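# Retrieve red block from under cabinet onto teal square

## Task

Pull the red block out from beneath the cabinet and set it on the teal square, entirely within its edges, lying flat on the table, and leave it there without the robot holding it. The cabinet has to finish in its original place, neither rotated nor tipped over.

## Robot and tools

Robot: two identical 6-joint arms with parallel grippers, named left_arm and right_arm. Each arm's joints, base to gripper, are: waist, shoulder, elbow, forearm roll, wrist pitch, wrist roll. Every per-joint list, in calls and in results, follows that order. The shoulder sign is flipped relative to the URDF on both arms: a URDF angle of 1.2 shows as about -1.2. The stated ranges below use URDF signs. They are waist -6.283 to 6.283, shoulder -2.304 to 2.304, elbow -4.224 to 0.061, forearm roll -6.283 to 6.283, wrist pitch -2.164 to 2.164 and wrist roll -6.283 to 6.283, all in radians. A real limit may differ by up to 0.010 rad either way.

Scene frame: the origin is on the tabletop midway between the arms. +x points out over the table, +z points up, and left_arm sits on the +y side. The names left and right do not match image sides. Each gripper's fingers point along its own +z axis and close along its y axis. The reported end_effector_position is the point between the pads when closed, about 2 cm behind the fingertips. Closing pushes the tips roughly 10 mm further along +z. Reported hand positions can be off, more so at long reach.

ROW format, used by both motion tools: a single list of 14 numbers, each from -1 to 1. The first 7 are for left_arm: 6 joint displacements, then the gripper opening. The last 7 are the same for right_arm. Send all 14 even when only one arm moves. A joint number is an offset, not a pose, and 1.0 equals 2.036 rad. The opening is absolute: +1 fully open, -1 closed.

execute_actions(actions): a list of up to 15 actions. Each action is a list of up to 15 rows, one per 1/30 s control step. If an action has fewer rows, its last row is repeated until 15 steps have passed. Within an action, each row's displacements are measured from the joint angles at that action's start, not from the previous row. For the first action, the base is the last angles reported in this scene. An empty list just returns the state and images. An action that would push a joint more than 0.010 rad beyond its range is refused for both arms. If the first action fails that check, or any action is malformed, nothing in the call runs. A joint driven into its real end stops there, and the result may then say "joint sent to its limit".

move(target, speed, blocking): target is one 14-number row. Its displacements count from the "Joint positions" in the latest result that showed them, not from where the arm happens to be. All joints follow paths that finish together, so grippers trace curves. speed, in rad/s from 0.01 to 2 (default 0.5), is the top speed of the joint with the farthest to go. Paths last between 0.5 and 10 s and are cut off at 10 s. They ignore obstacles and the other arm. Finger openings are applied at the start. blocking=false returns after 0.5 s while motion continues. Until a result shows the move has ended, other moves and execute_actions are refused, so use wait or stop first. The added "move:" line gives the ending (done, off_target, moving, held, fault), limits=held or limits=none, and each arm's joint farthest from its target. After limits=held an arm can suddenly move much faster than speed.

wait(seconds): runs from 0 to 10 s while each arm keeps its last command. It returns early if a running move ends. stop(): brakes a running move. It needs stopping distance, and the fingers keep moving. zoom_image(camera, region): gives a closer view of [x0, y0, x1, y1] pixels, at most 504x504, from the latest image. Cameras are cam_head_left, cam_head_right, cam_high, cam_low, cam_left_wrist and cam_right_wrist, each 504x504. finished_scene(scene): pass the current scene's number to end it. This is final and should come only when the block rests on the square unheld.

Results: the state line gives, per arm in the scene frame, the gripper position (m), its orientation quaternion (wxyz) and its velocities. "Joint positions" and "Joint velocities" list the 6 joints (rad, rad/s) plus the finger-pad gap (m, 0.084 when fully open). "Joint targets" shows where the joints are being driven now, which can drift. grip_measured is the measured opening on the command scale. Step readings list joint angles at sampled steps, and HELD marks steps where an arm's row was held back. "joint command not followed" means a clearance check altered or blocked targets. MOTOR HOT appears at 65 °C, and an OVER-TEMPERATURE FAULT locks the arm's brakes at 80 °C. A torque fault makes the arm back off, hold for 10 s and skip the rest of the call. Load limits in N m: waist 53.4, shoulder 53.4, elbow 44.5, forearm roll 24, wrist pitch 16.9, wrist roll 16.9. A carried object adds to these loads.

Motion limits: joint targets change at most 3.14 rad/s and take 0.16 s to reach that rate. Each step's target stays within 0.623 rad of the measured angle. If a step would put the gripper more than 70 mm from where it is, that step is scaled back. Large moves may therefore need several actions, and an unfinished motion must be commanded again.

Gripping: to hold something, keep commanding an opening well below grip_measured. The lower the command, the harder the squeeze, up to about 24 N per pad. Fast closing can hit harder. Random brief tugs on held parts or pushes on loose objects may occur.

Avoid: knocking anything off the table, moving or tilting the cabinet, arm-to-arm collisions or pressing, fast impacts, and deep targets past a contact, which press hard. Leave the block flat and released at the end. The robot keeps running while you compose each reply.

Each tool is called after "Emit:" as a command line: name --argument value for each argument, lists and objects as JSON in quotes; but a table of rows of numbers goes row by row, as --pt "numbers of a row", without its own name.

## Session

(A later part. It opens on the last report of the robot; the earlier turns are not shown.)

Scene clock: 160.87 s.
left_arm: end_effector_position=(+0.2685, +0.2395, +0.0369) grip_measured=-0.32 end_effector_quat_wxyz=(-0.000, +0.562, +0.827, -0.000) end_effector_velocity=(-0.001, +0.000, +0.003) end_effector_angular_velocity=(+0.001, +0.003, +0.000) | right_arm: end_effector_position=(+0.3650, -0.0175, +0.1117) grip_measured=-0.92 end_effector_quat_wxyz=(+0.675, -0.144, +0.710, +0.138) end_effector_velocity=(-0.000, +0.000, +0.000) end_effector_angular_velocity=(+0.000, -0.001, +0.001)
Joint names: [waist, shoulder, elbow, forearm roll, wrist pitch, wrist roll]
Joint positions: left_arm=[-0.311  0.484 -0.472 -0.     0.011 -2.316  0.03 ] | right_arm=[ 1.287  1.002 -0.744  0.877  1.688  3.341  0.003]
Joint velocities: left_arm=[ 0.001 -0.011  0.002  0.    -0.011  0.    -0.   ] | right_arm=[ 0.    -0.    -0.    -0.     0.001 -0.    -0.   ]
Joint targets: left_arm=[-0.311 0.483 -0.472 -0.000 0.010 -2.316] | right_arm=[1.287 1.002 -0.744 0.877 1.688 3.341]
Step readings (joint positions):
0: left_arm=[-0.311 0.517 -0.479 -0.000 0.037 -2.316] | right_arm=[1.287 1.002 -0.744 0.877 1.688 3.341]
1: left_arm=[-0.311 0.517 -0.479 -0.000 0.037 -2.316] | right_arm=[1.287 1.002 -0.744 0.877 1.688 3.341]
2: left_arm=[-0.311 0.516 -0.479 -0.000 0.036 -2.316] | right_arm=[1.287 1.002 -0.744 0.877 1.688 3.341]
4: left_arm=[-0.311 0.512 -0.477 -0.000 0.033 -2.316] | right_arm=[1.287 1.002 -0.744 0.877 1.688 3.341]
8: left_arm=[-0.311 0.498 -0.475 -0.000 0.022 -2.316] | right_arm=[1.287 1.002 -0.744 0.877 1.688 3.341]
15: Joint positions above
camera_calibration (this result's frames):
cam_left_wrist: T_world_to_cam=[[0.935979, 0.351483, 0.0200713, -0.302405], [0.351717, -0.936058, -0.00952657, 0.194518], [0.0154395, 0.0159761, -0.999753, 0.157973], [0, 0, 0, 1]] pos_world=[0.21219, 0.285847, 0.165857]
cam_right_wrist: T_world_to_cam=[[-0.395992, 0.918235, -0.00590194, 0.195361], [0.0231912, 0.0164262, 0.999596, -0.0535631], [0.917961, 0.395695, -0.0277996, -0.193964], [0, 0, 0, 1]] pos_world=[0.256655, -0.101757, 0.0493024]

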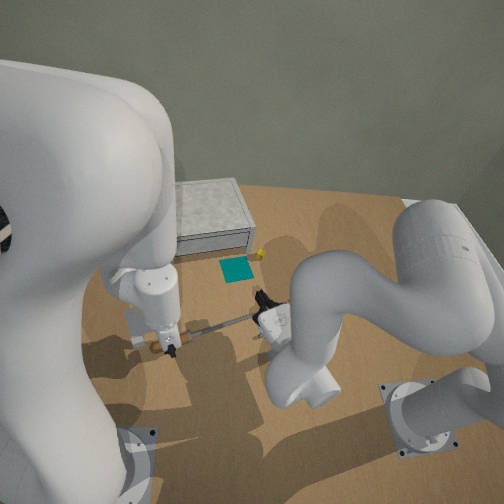

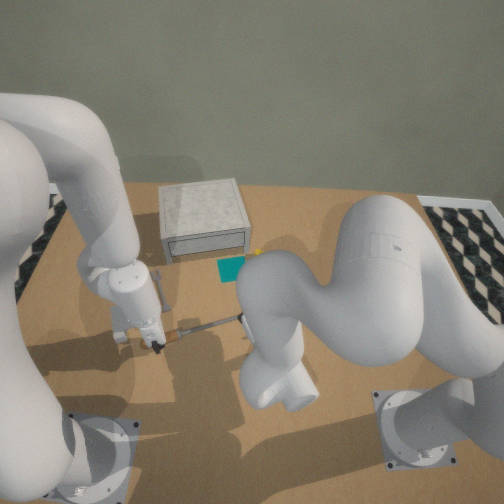

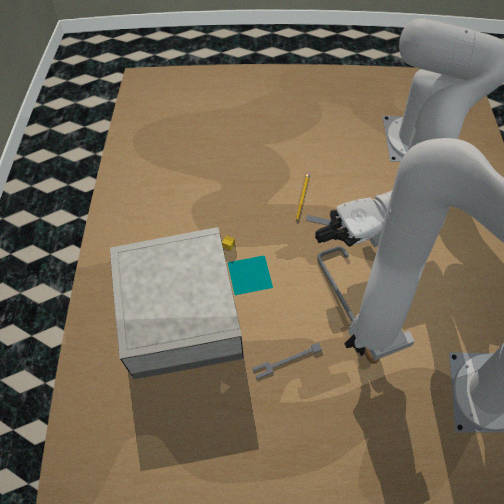

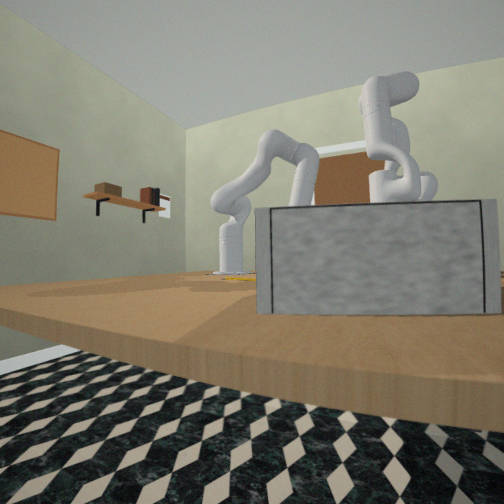

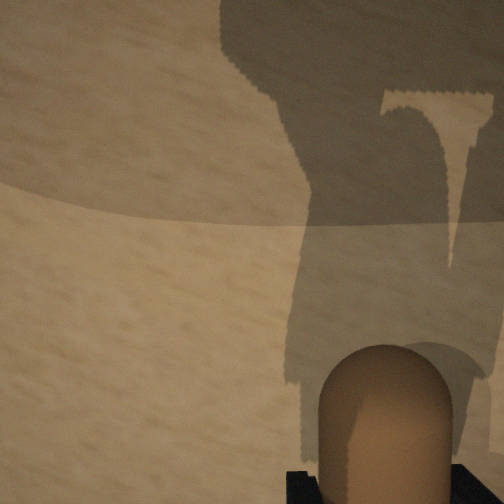

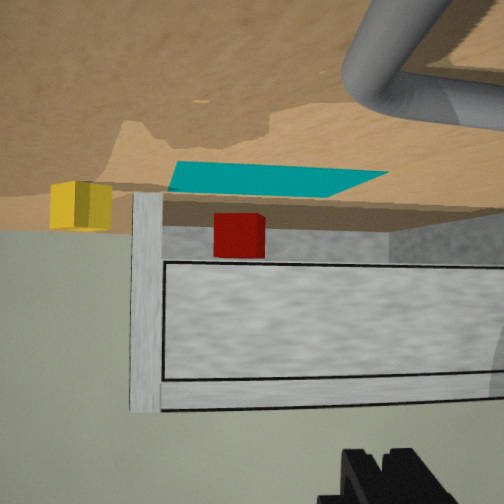

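Emit:
move --target '[-0.1279, 0.0224, -0.0500, 0, -0.0271, -0.7716, -1, 0, 0, 0, 0, 0, 0, -0.9]' --speed 0.8

Scene clock: 166.23 s.
left_arm: end_effector_position=(+0.2601, +0.1418, +0.0371) grip_measured=-0.32 end_effector_quat_wxyz=(+0.000, -0.059, +0.998, -0.000) end_effector_velocity=(-0.001, -0.001, +0.000) end_effector_angular_velocity=(-0.000, -0.001, -0.001) | right_arm: end_effector_position=(+0.3650, -0.0175, +0.1117) grip_measured=-0.92 end_effector_quat_wxyz=(+0.675, -0.144, +0.710, +0.138) end_effector_velocity=(-0.001, -0.000, -0.001) end_effector_angular_velocity=(-0.002, -0.001, +0.001)
Joint names: [waist, shoulder, elbow, forearm roll, wrist pitch, wrist roll]
Joint positions: left_arm=[-0.571  0.53  -0.574 -0.    -0.044 -3.887  0.03 ] | right_arm=[ 1.287  1.002 -0.744  0.877  1.688  3.341  0.003]
Joint velocities: left_arm=[-0.004 -0.     0.     0.     0.001 -0.003 -0.   ] | right_arm=[ 0.001  0.002  0.    -0.     0.001 -0.    -0.   ]
Joint targets: left_arm=[-0.571 0.530 -0.574 -0.000 -0.044 -3.887] | right_arm=[1.287 1.002 -0.744 0.877 1.688 3.341]
move: done; limits=none; left_arm: farthest joint: the waist, 0.000 radians from its target (0.260 radians at the start); right_arm: farthest joint: the waist, 0.000 radians from its target (0.000 radians at the start)
camera_calibration (this result's frames):
cam_left_wrist: T_world_to_cam=[[-0.0984815, 0.99493, 0.0203912, -0.0824684], [0.99508, 0.0986777, -0.00884616, -0.208023], [-0.0108135, 0.0194197, -0.999753, 0.166182], [0, 0, 0, 1]] pos_world=[0.200675, 0.0993503, 0.165983]
cam_right_wrist: T_world_to_cam=[[-0.395992, 0.918235, -0.00590197, 0.195361], [0.0231915, 0.0164263, 0.999596, -0.0535631], [0.917961, 0.395695, -0.0277999, -0.193964], [0, 0, 0, 1]] pos_world=[0.256655, -0.101757, 0.0493023]

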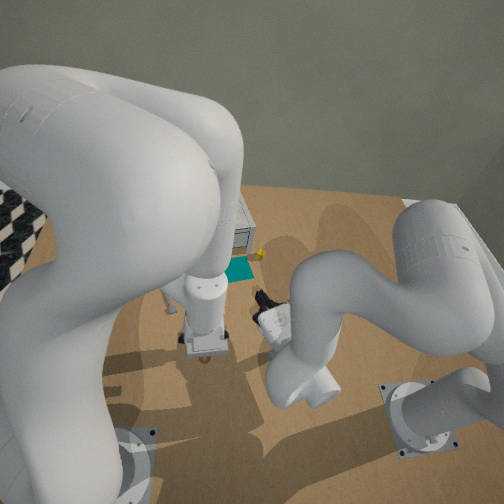

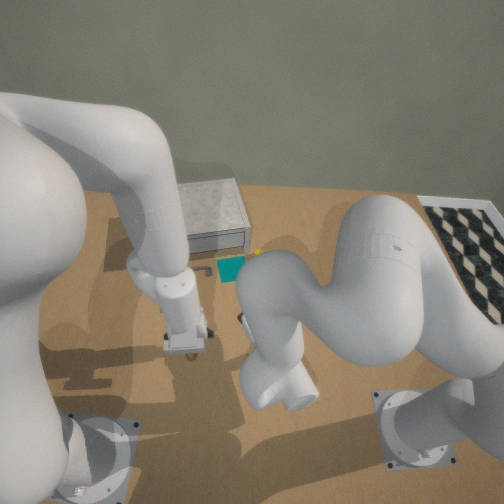

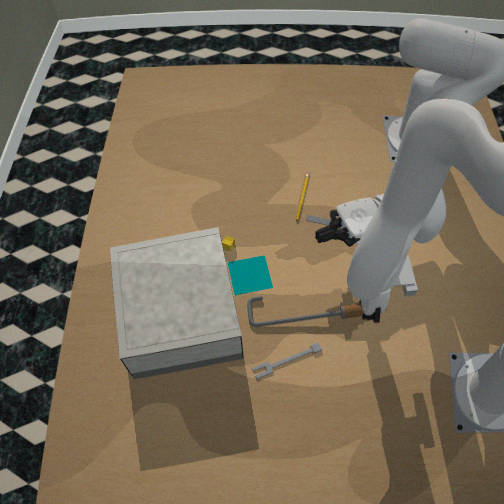

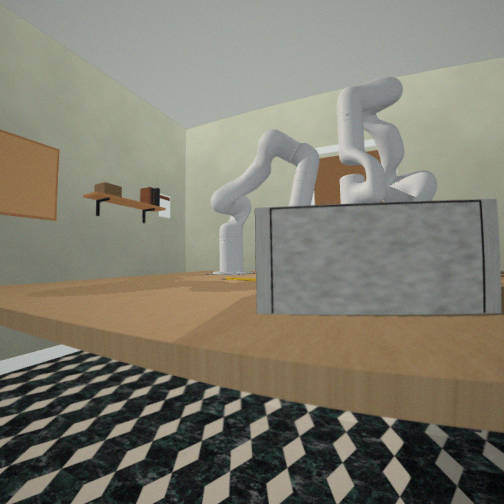

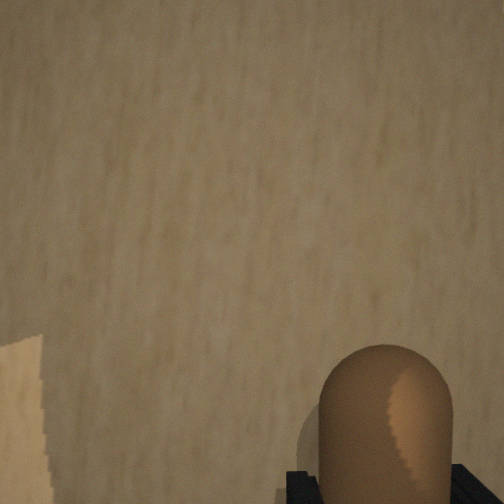

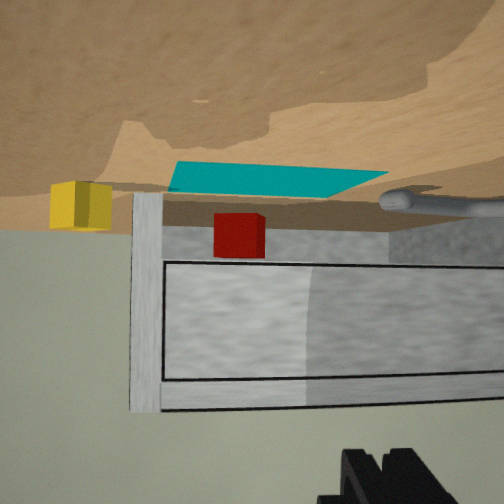

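Emit:
zoom_image --camera "cam_high" --region '[200, 225, 390, 385]'

Emit:
zoom_image --camera "cam_right_wrist" --region '[300, 150, 504, 280]'

Region (200, 225, 390, 385) of cam_high's 504x504 image, scaled by 2.653, with more detail than that image has; it fills the top 424 rows of this view, and the rest is white.

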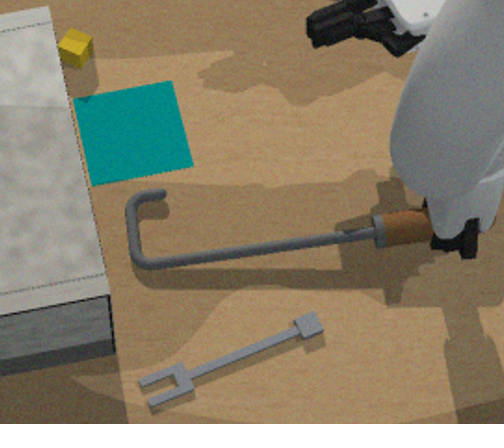

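Region (300, 150, 504, 280) of cam_right_wrist's 504x504 image, scaled by 2.471, with more detail than that image has; it fills the top 321 rows of this view, and the rest is white.

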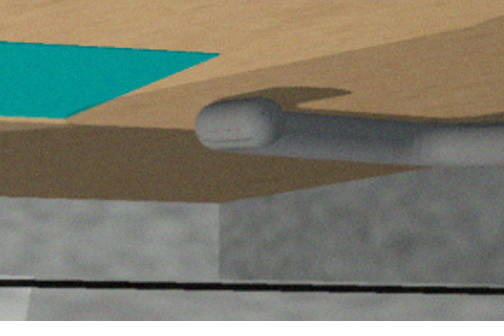

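Emit:
zoom_image --camera "cam_right_wrist" --region '[120, 150, 400, 280]'

Region (120, 150, 400, 280) of cam_right_wrist's 504x504 image, scaled by 1.800, with more detail than that image has; it fills the top 234 rows of this view, and the rest is white.

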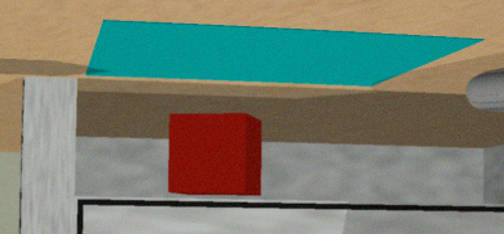

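Emit:
move --target '[0.0944, 0.0534, -0.1128, 0, -0.0594, 0.0944, -1, 0, 0, 0, 0, 0, 0, -0.9]' --speed 0.25

Scene clock: 184.73 s.
left_arm: end_effector_position=(+0.3722, +0.1665, +0.0372) grip_measured=-0.32 end_effector_quat_wxyz=(+0.000, -0.059, +0.998, -0.000) end_effector_velocity=(+0.001, -0.000, +0.000) end_effector_angular_velocity=(-0.000, -0.001, -0.001) | right_arm: end_effector_position=(+0.3650, -0.0175, +0.1117) grip_measured=-0.92 end_effector_quat_wxyz=(+0.675, -0.144, +0.710, +0.138) end_effector_velocity=(+0.000, +0.000, +0.000) end_effector_angular_velocity=(+0.001, -0.001, +0.000)
Joint names: [waist, shoulder, elbow, forearm roll, wrist pitch, wrist roll]
Joint positions: left_arm=[-0.379  0.638 -0.803 -0.    -0.165 -3.695  0.03 ] | right_arm=[ 1.287  1.002 -0.744  0.877  1.688  3.341  0.003]
Joint velocities: left_arm=[ 0.001  0.001 -0.003 -0.    -0.001  0.002 -0.   ] | right_arm=[-0.    -0.    -0.001 -0.001  0.001 -0.    -0.   ]
Joint targets: left_arm=[-0.379 0.638 -0.803 -0.000 -0.165 -3.695] | right_arm=[1.287 1.002 -0.744 0.877 1.688 3.341]
move: done; limits=none; left_arm: farthest joint: the waist, 0.001 radians from its target (0.193 radians at the start); right_arm: farthest joint: the waist, 0.000 radians from its target (0.000 radians at the start)
camera_calibration (this result's frames):
cam_left_wrist: T_world_to_cam=[[-0.0983238, 0.994944, 0.0204672, -0.0960498], [0.995095, 0.0985227, -0.00894439, -0.32203], [-0.0109157, 0.0194874, -0.999751, 0.166979], [0, 0, 0, 1]] pos_world=[0.312829, 0.124037, 0.166022]
cam_right_wrist: T_world_to_cam=[[-0.395992, 0.918235, -0.00590229, 0.195361], [0.0231915, 0.0164267, 0.999596, -0.0535631], [0.917961, 0.395695, -0.0278, -0.193964], [0, 0, 0, 1]] pos_world=[0.256655, -0.101757, 0.0493023]

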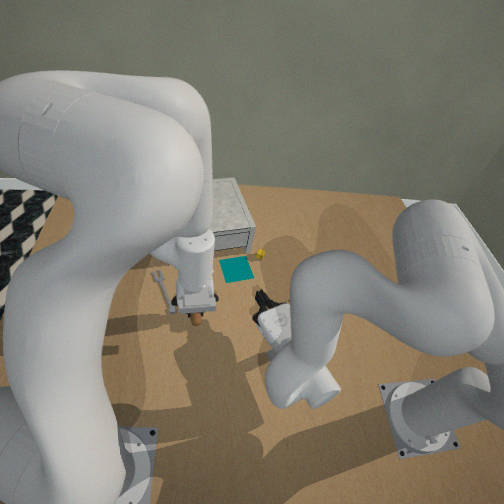

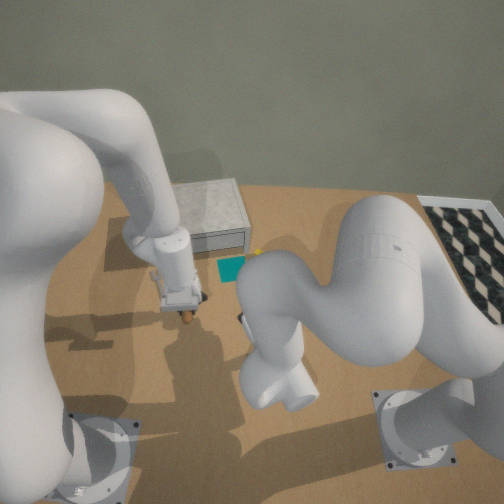

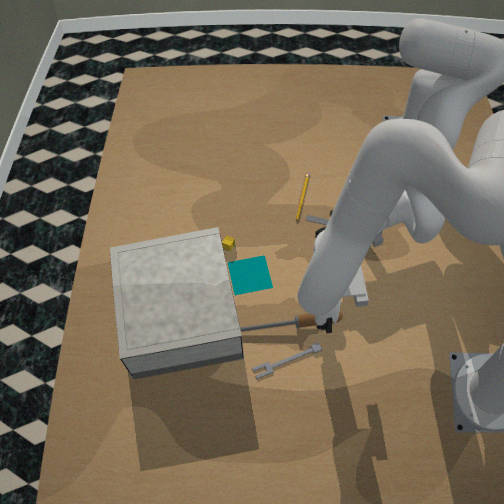

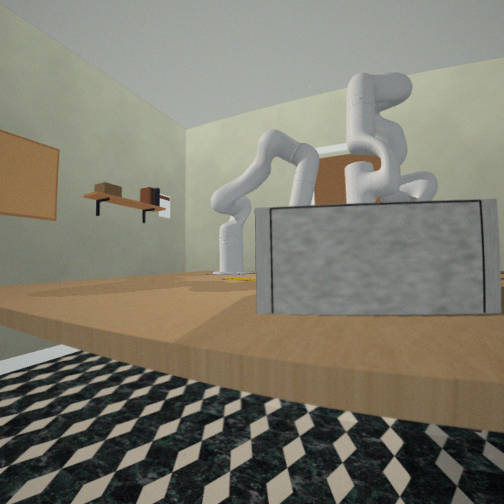

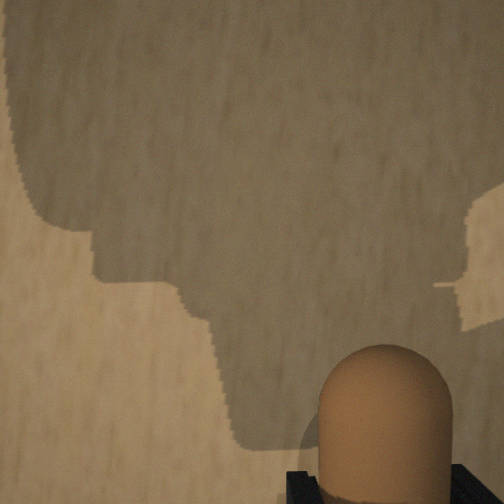

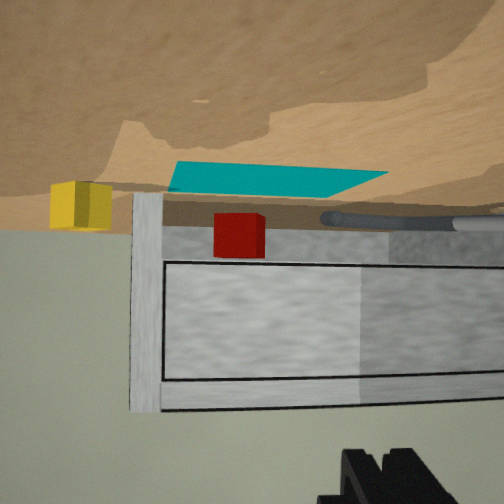

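Emit:
move --target '[0.0632, 0.0685, -0.1391, 0, -0.0706, 0.0632, -1, 0, 0, 0, 0, 0, 0, -0.9]' --speed 0.25

Scene clock: 187.93 s.
left_arm: end_effector_position=(+0.4843, +0.1914, +0.0371) grip_measured=-0.32 end_effector_quat_wxyz=(+0.000, -0.059, +0.998, -0.000) end_effector_velocity=(+0.001, +0.001, -0.000) end_effector_angular_velocity=(-0.000, -0.000, +0.002) | right_arm: end_effector_position=(+0.3650, -0.0175, +0.1117) grip_measured=-0.92 end_effector_quat_wxyz=(+0.675, -0.144, +0.710, +0.138) end_effector_velocity=(-0.000, -0.000, -0.001) end_effector_angular_velocity=(-0.001, +0.000, -0.000)
Joint names: [waist, shoulder, elbow, forearm roll, wrist pitch, wrist roll]
Joint positions: left_arm=[-0.251  0.778 -1.086 -0.    -0.308 -3.566  0.03 ] | right_arm=[ 1.287  1.002 -0.744  0.877  1.688  3.341  0.003]
Joint velocities: left_arm=[ 0.002  0.002 -0.002 -0.    -0.     0.001 -0.   ] | right_arm=[ 0.     0.001 -0.     0.     0.     0.    -0.   ]
Joint targets: left_arm=[-0.251 0.778 -1.086 -0.000 -0.309 -3.566] | right_arm=[1.287 1.002 -0.744 0.877 1.688 3.341]
move: done; limits=none; left_arm: farthest joint: the waist, 0.001 radians from its target (0.129 radians at the start); right_arm: farthest joint: the waist, 0.000 radians from its target (0.000 radians at the start)
camera_calibration (this result's frames):
cam_left_wrist: T_world_to_cam=[[-0.0982059, 0.994955, 0.0204778, -0.109874], [0.995105, 0.0984068, -0.00904156, -0.436003], [-0.0110111, 0.0194897, -0.999749, 0.167716], [0, 0, 0, 1]] pos_world=[0.424925, 0.148957, 0.165982]
cam_right_wrist: T_world_to_cam=[[-0.395992, 0.918235, -0.00590253, 0.195361], [0.0231915, 0.016427, 0.999596, -0.0535631], [0.917961, 0.395695, -0.0278002, -0.193964], [0, 0, 0, 1]] pos_world=[0.256655, -0.101757, 0.0493023]

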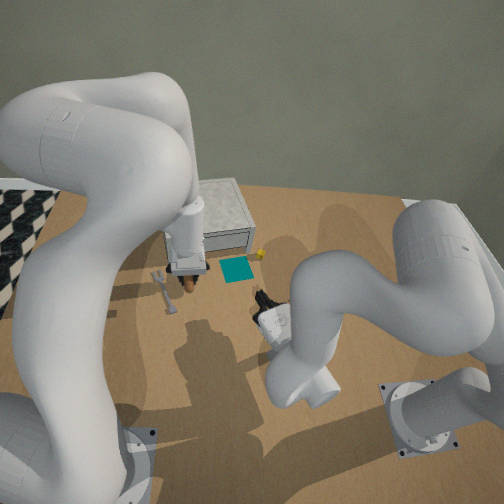

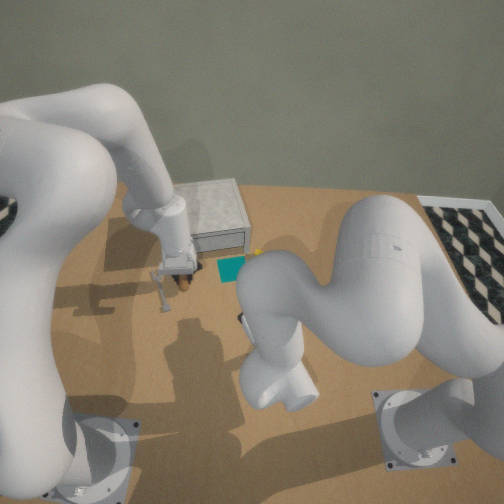

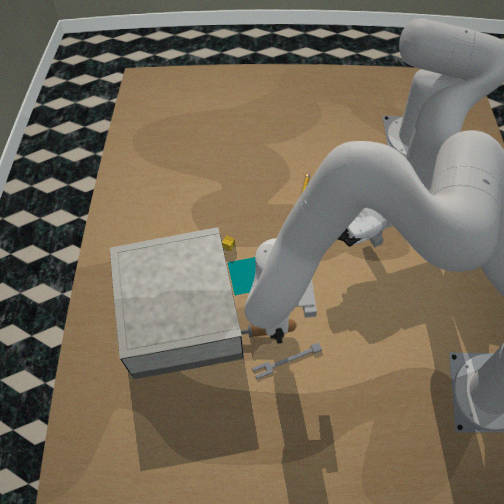

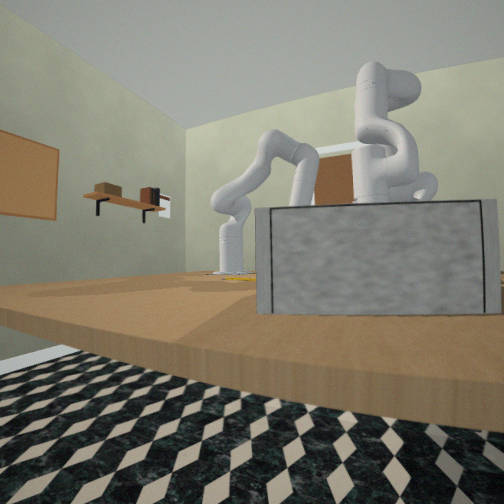

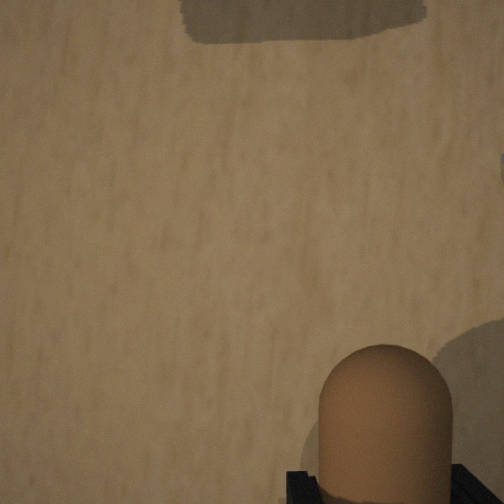

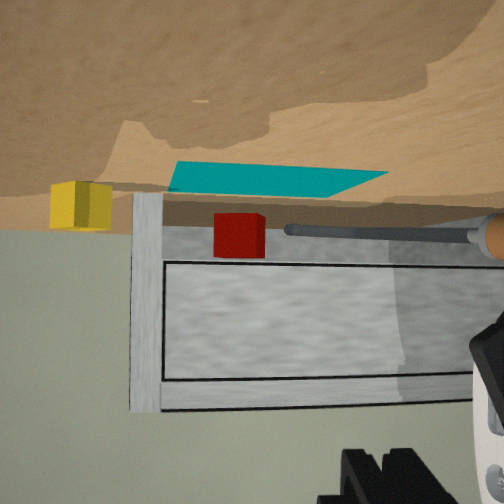

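Emit:
move --target '[-0.0629, 0.0449, -0.0894, 0, -0.0445, -0.0629, -1, 0, 0, 0, 0, 0, 0, -0.9]' --speed 0.18

Scene clock: 193.20 s.
left_arm: end_effector_position=(+0.5094, +0.1030, +0.0371) grip_measured=-0.32 end_effector_quat_wxyz=(-0.000, -0.059, +0.998, -0.000) end_effector_velocity=(+0.000, -0.002, -0.000) end_effector_angular_velocity=(+0.000, -0.000, -0.001) | right_arm: end_effector_position=(+0.3650, -0.0175, +0.1117) grip_measured=-0.92 end_effector_quat_wxyz=(+0.675, -0.144, +0.710, +0.138) end_effector_velocity=(-0.000, -0.000, +0.000) end_effector_angular_velocity=(+0.000, +0.000, -0.001)
Joint names: [waist, shoulder, elbow, forearm roll, wrist pitch, wrist roll]
Joint positions: left_arm=[-0.379  0.869 -1.268 -0.    -0.399 -3.694  0.03 ] | right_arm=[ 1.287  1.002 -0.744  0.877  1.688  3.341  0.003]
Joint velocities: left_arm=[-0.003  0.002 -0.003  0.    -0.001 -0.001 -0.   ] | right_arm=[ 0.    -0.     0.     0.001 -0.     0.    -0.   ]
Joint targets: left_arm=[-0.379 0.869 -1.268 -0.000 -0.399 -3.694] | right_arm=[1.287 1.002 -0.744 0.877 1.688 3.341]
move: done; limits=none; left_arm: farthest joint: the shoulder, 0.001 radians from its target (0.092 radians at the start); right_arm: farthest joint: the waist, 0.000 radians from its target (0.000 radians at the start)
camera_calibration (this result's frames):
cam_left_wrist: T_world_to_cam=[[-0.0983574, 0.99494, 0.0204866, -0.0193817], [0.995089, 0.0985602, -0.00913324, -0.452303], [-0.0111062, 0.0194877, -0.999748, 0.169743], [0, 0, 0, 1]] pos_world=[0.450061, 0.0605549, 0.165967]
cam_right_wrist: T_world_to_cam=[[-0.395992, 0.918235, -0.00590254, 0.195361], [0.0231915, 0.016427, 0.999596, -0.0535631], [0.917961, 0.395695, -0.0278002, -0.193964], [0, 0, 0, 1]] pos_world=[0.256655, -0.101757, 0.0493023]

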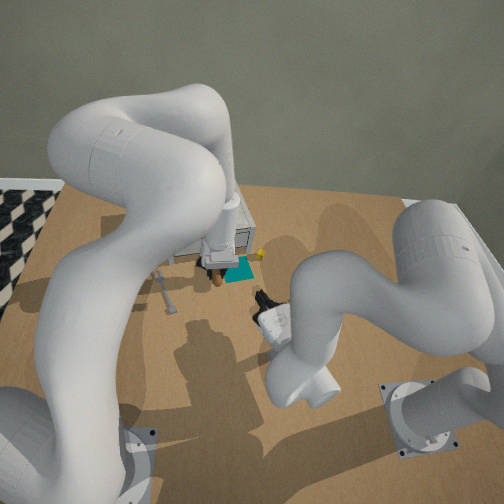

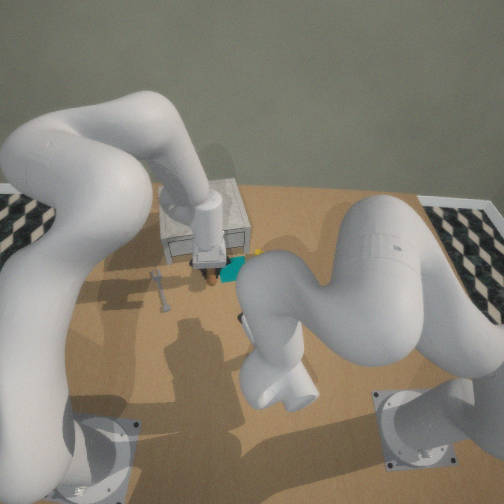

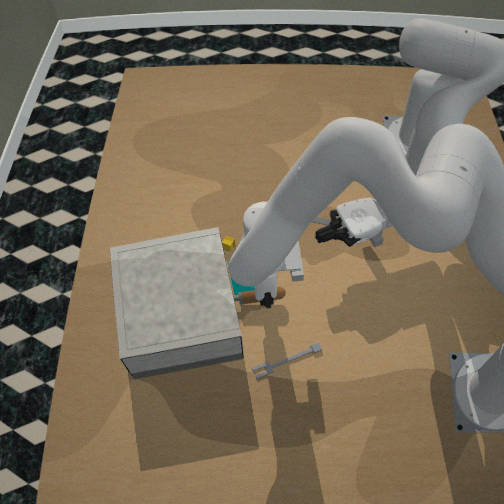

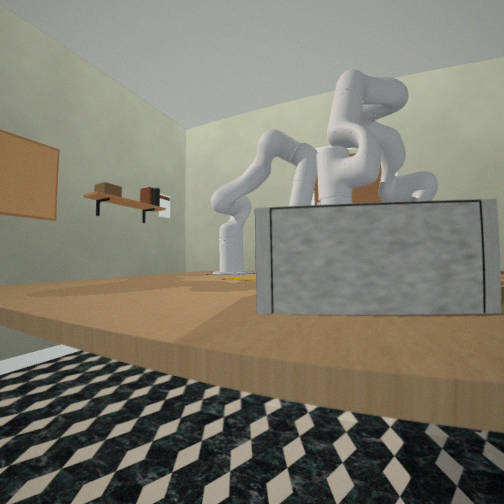

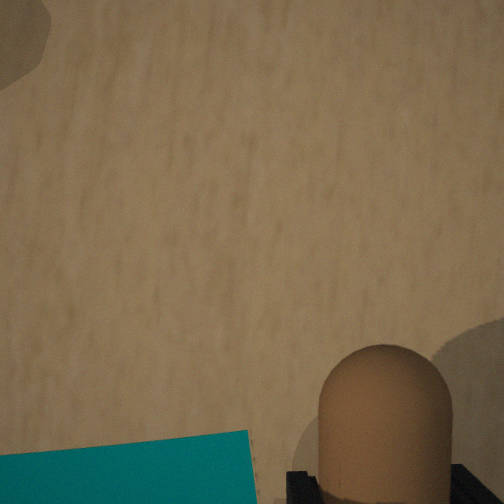

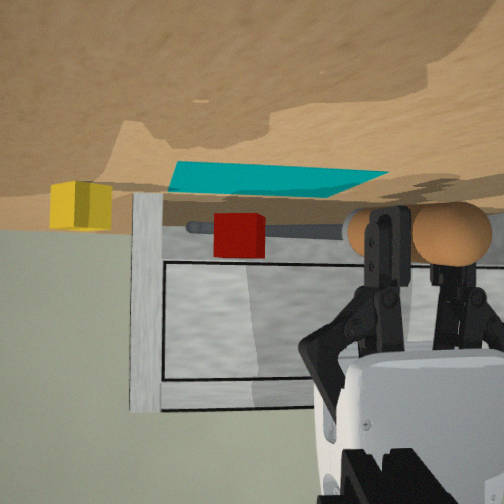

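Emit:
move --target '[-0.0751, -0.0669, 0.1336, 0, 0.0667, -0.0751, -1, -0.295, -0.02, 0, 0, 0, 0, -0.9]' --speed 0.4

Scene clock: 210.07 s.
left_arm: end_effector_position=(+0.3938, +0.0701, +0.0372) grip_measured=-0.32 end_effector_quat_wxyz=(-0.000, -0.059, +0.998, -0.000) end_effector_velocity=(-0.001, -0.001, -0.000) end_effector_angular_velocity=(-0.000, -0.000, -0.002) | right_arm: end_effector_position=(+0.5653, -0.2766, +0.1331) grip_measured=-0.92 end_effector_quat_wxyz=(+0.696, +0.082, +0.711, -0.058) end_effector_velocity=(+0.001, -0.002, -0.001) end_effector_angular_velocity=(-0.001, +0.001, -0.004)
Joint names: [waist, shoulder, elbow, forearm roll, wrist pitch, wrist roll]
Joint positions: left_arm=[-0.532  0.733 -0.996 -0.    -0.263 -3.847  0.03 ] | right_arm=[ 0.687  0.962 -0.744  0.877  1.688  3.341  0.003]
Joint velocities: left_arm=[-0.002 -0.     0.001 -0.     0.001 -0.001 -0.   ] | right_arm=[-0.003  0.002 -0.001  0.001 -0.001 -0.001 -0.   ]
Joint targets: left_arm=[-0.532 0.733 -0.996 -0.000 -0.263 -3.847] | right_arm=[0.686 0.962 -0.744 0.877 1.688 3.341]
move: done; limits=none; left_arm: farthest joint: the waist, 0.000 radians from its target (0.153 radians at the start); right_arm: farthest joint: the waist, 0.000 radians from its target (0.600 radians at the start)
camera_calibration (this result's frames):
cam_left_wrist: T_world_to_cam=[[-0.0984481, 0.994931, 0.0205032, 0.00202027], [0.995081, 0.0986501, -0.00908372, -0.334019], [-0.0110603, 0.019508, -0.999749, 0.169141], [0, 0, 0, 1]] pos_world=[0.334445, 0.0276413, 0.166023]
cam_right_wrist: T_world_to_cam=[[0.191437, 0.981185, 0.0250407, 0.193952], [-0.00342331, -0.0248449, 0.999685, -0.0717708], [0.981499, -0.191463, -0.00139735, -0.476579], [0, 0, 0, 1]] pos_world=[0.430386, -0.283333, 0.0662255]

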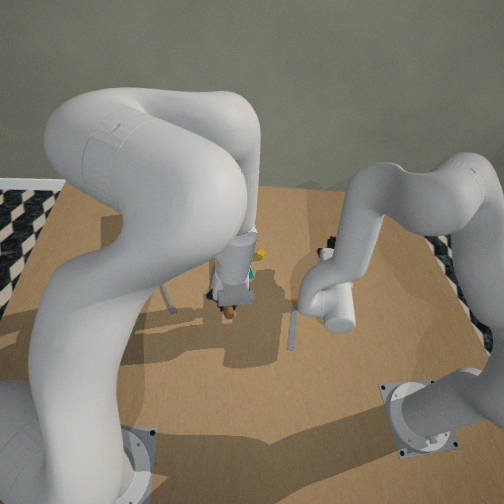

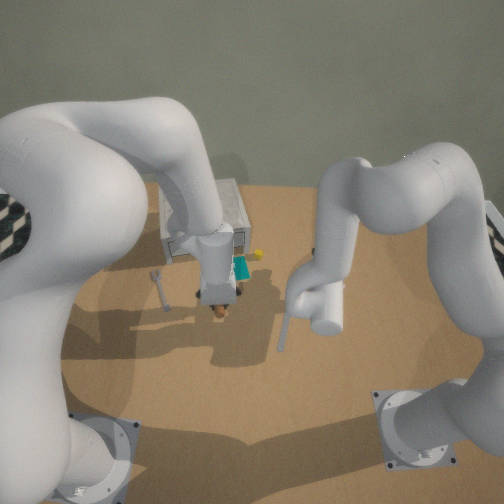

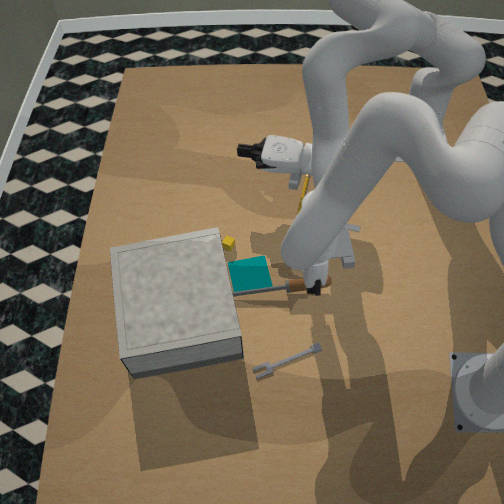

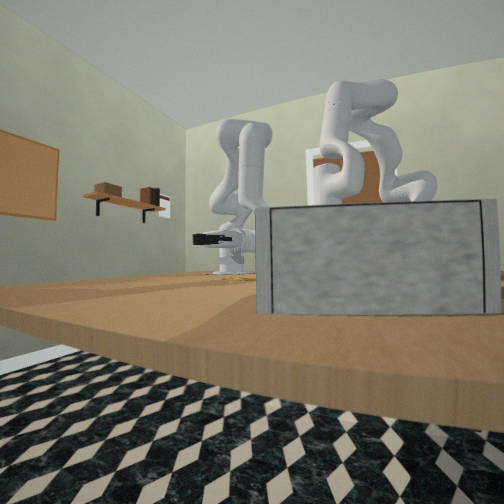

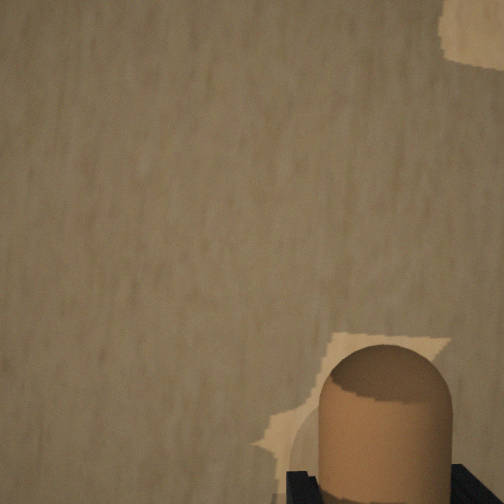

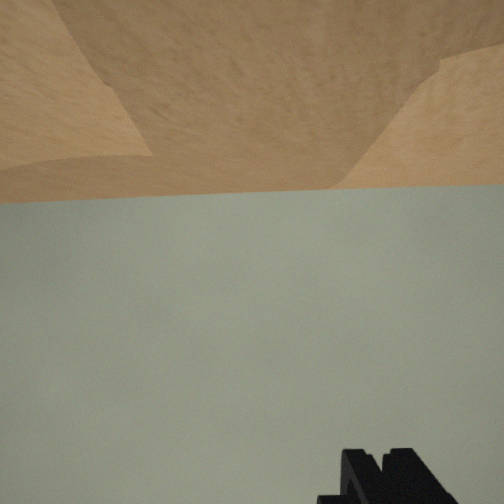

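Emit:
move --target '[-0.0953, -0.0472, 0.0964, 0, 0.0492, -0.0953, -1, 0, 0, 0, 0, 0, 0, -0.9]' --speed 0.17

Scene clock: 214.33 s.
left_arm: end_effector_position=(+0.2828, +0.0403, +0.0371) grip_measured=-0.32 end_effector_quat_wxyz=(+0.000, -0.059, +0.998, -0.000) end_effector_velocity=(-0.001, -0.000, +0.000) end_effector_angular_velocity=(-0.000, -0.000, -0.000) | right_arm: end_effector_position=(+0.5653, -0.2766, +0.1331) grip_measured=-0.92 end_effector_quat_wxyz=(+0.696, +0.082, +0.711, -0.058) end_effector_velocity=(-0.000, -0.000, -0.001) end_effector_angular_velocity=(-0.000, +0.002, -0.000)
Joint names: [waist, shoulder, elbow, forearm roll, wrist pitch, wrist roll]
Joint positions: left_arm=[-0.725  0.637 -0.8   -0.    -0.163 -4.041  0.03 ] | right_arm=[ 0.687  0.962 -0.744  0.877  1.688  3.341  0.003]
Joint velocities: left_arm=[-0.002 -0.002  0.002  0.001  0.    -0.002  0.   ] | right_arm=[-0.     0.001 -0.     0.    -0.001 -0.    -0.   ]
Joint targets: left_arm=[-0.726 0.637 -0.800 -0.000 -0.163 -4.041] | right_arm=[0.687 0.962 -0.744 0.877 1.688 3.341]
move: done; limits=none; left_arm: farthest joint: the waist, 0.001 radians from its target (0.194 radians at the start); right_arm: farthest joint: the waist, 0.000 radians from its target (0.001 radians at the start)
camera_calibration (this result's frames):
cam_left_wrist: T_world_to_cam=[[-0.0985995, 0.994917, 0.020461, 0.020845], [0.995066, 0.0987998, -0.00901755, -0.220609], [-0.0109932, 0.0194709, -0.99975, 0.168467], [0, 0, 0, 1]] pos_world=[0.223428, -0.00222314, 0.166009]
cam_right_wrist: T_world_to_cam=[[0.191438, 0.981185, 0.0250404, 0.193952], [-0.00342324, -0.0248446, 0.999685, -0.0717707], [0.981499, -0.191463, -0.00139737, -0.476579], [0, 0, 0, 1]] pos_world=[0.430386, -0.283334, 0.0662255]

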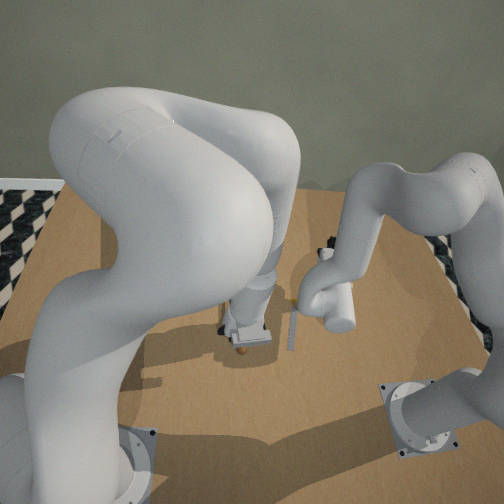

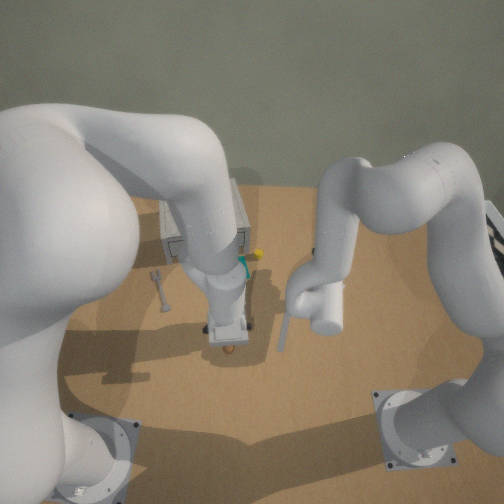

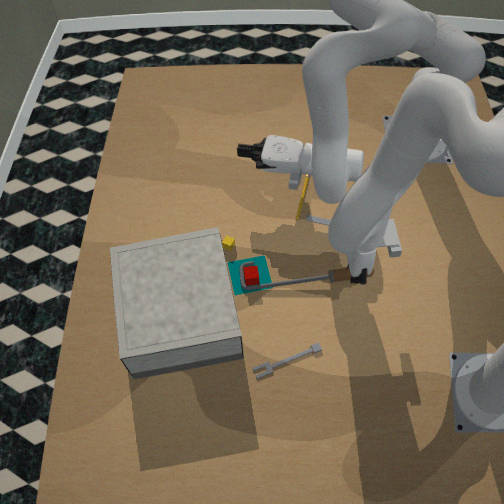

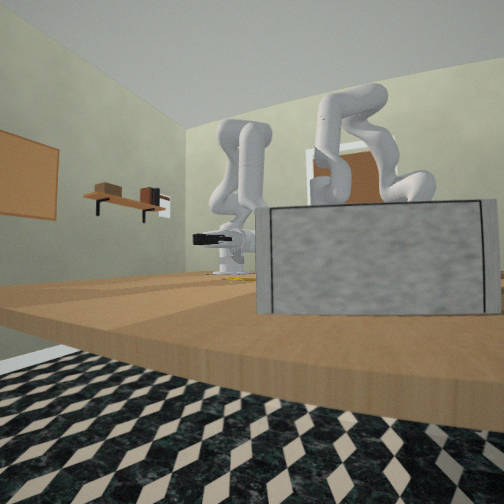

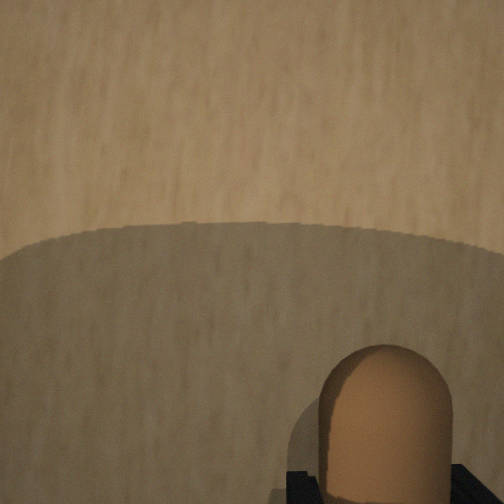

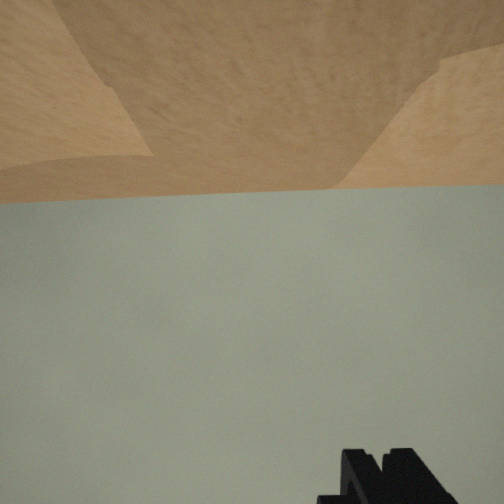

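The block is out on the square. I'll zoom in to check where it sits.

Emit:
zoom_image --camera "cam_high" --region '[215, 240, 295, 310]'

Region (215, 240, 295, 310) of cam_high's 504x504 image, scaled by 6.300, with more detail than that image has; it fills the top 441 rows of this view, and the rest is white.

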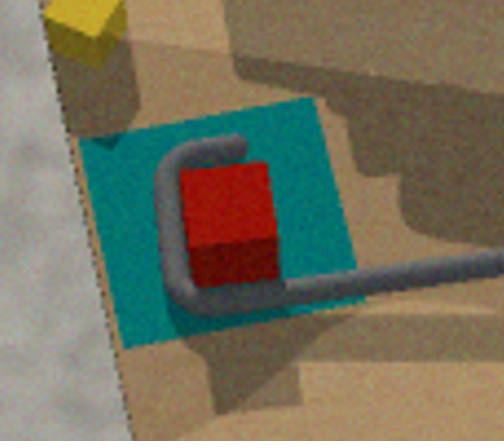

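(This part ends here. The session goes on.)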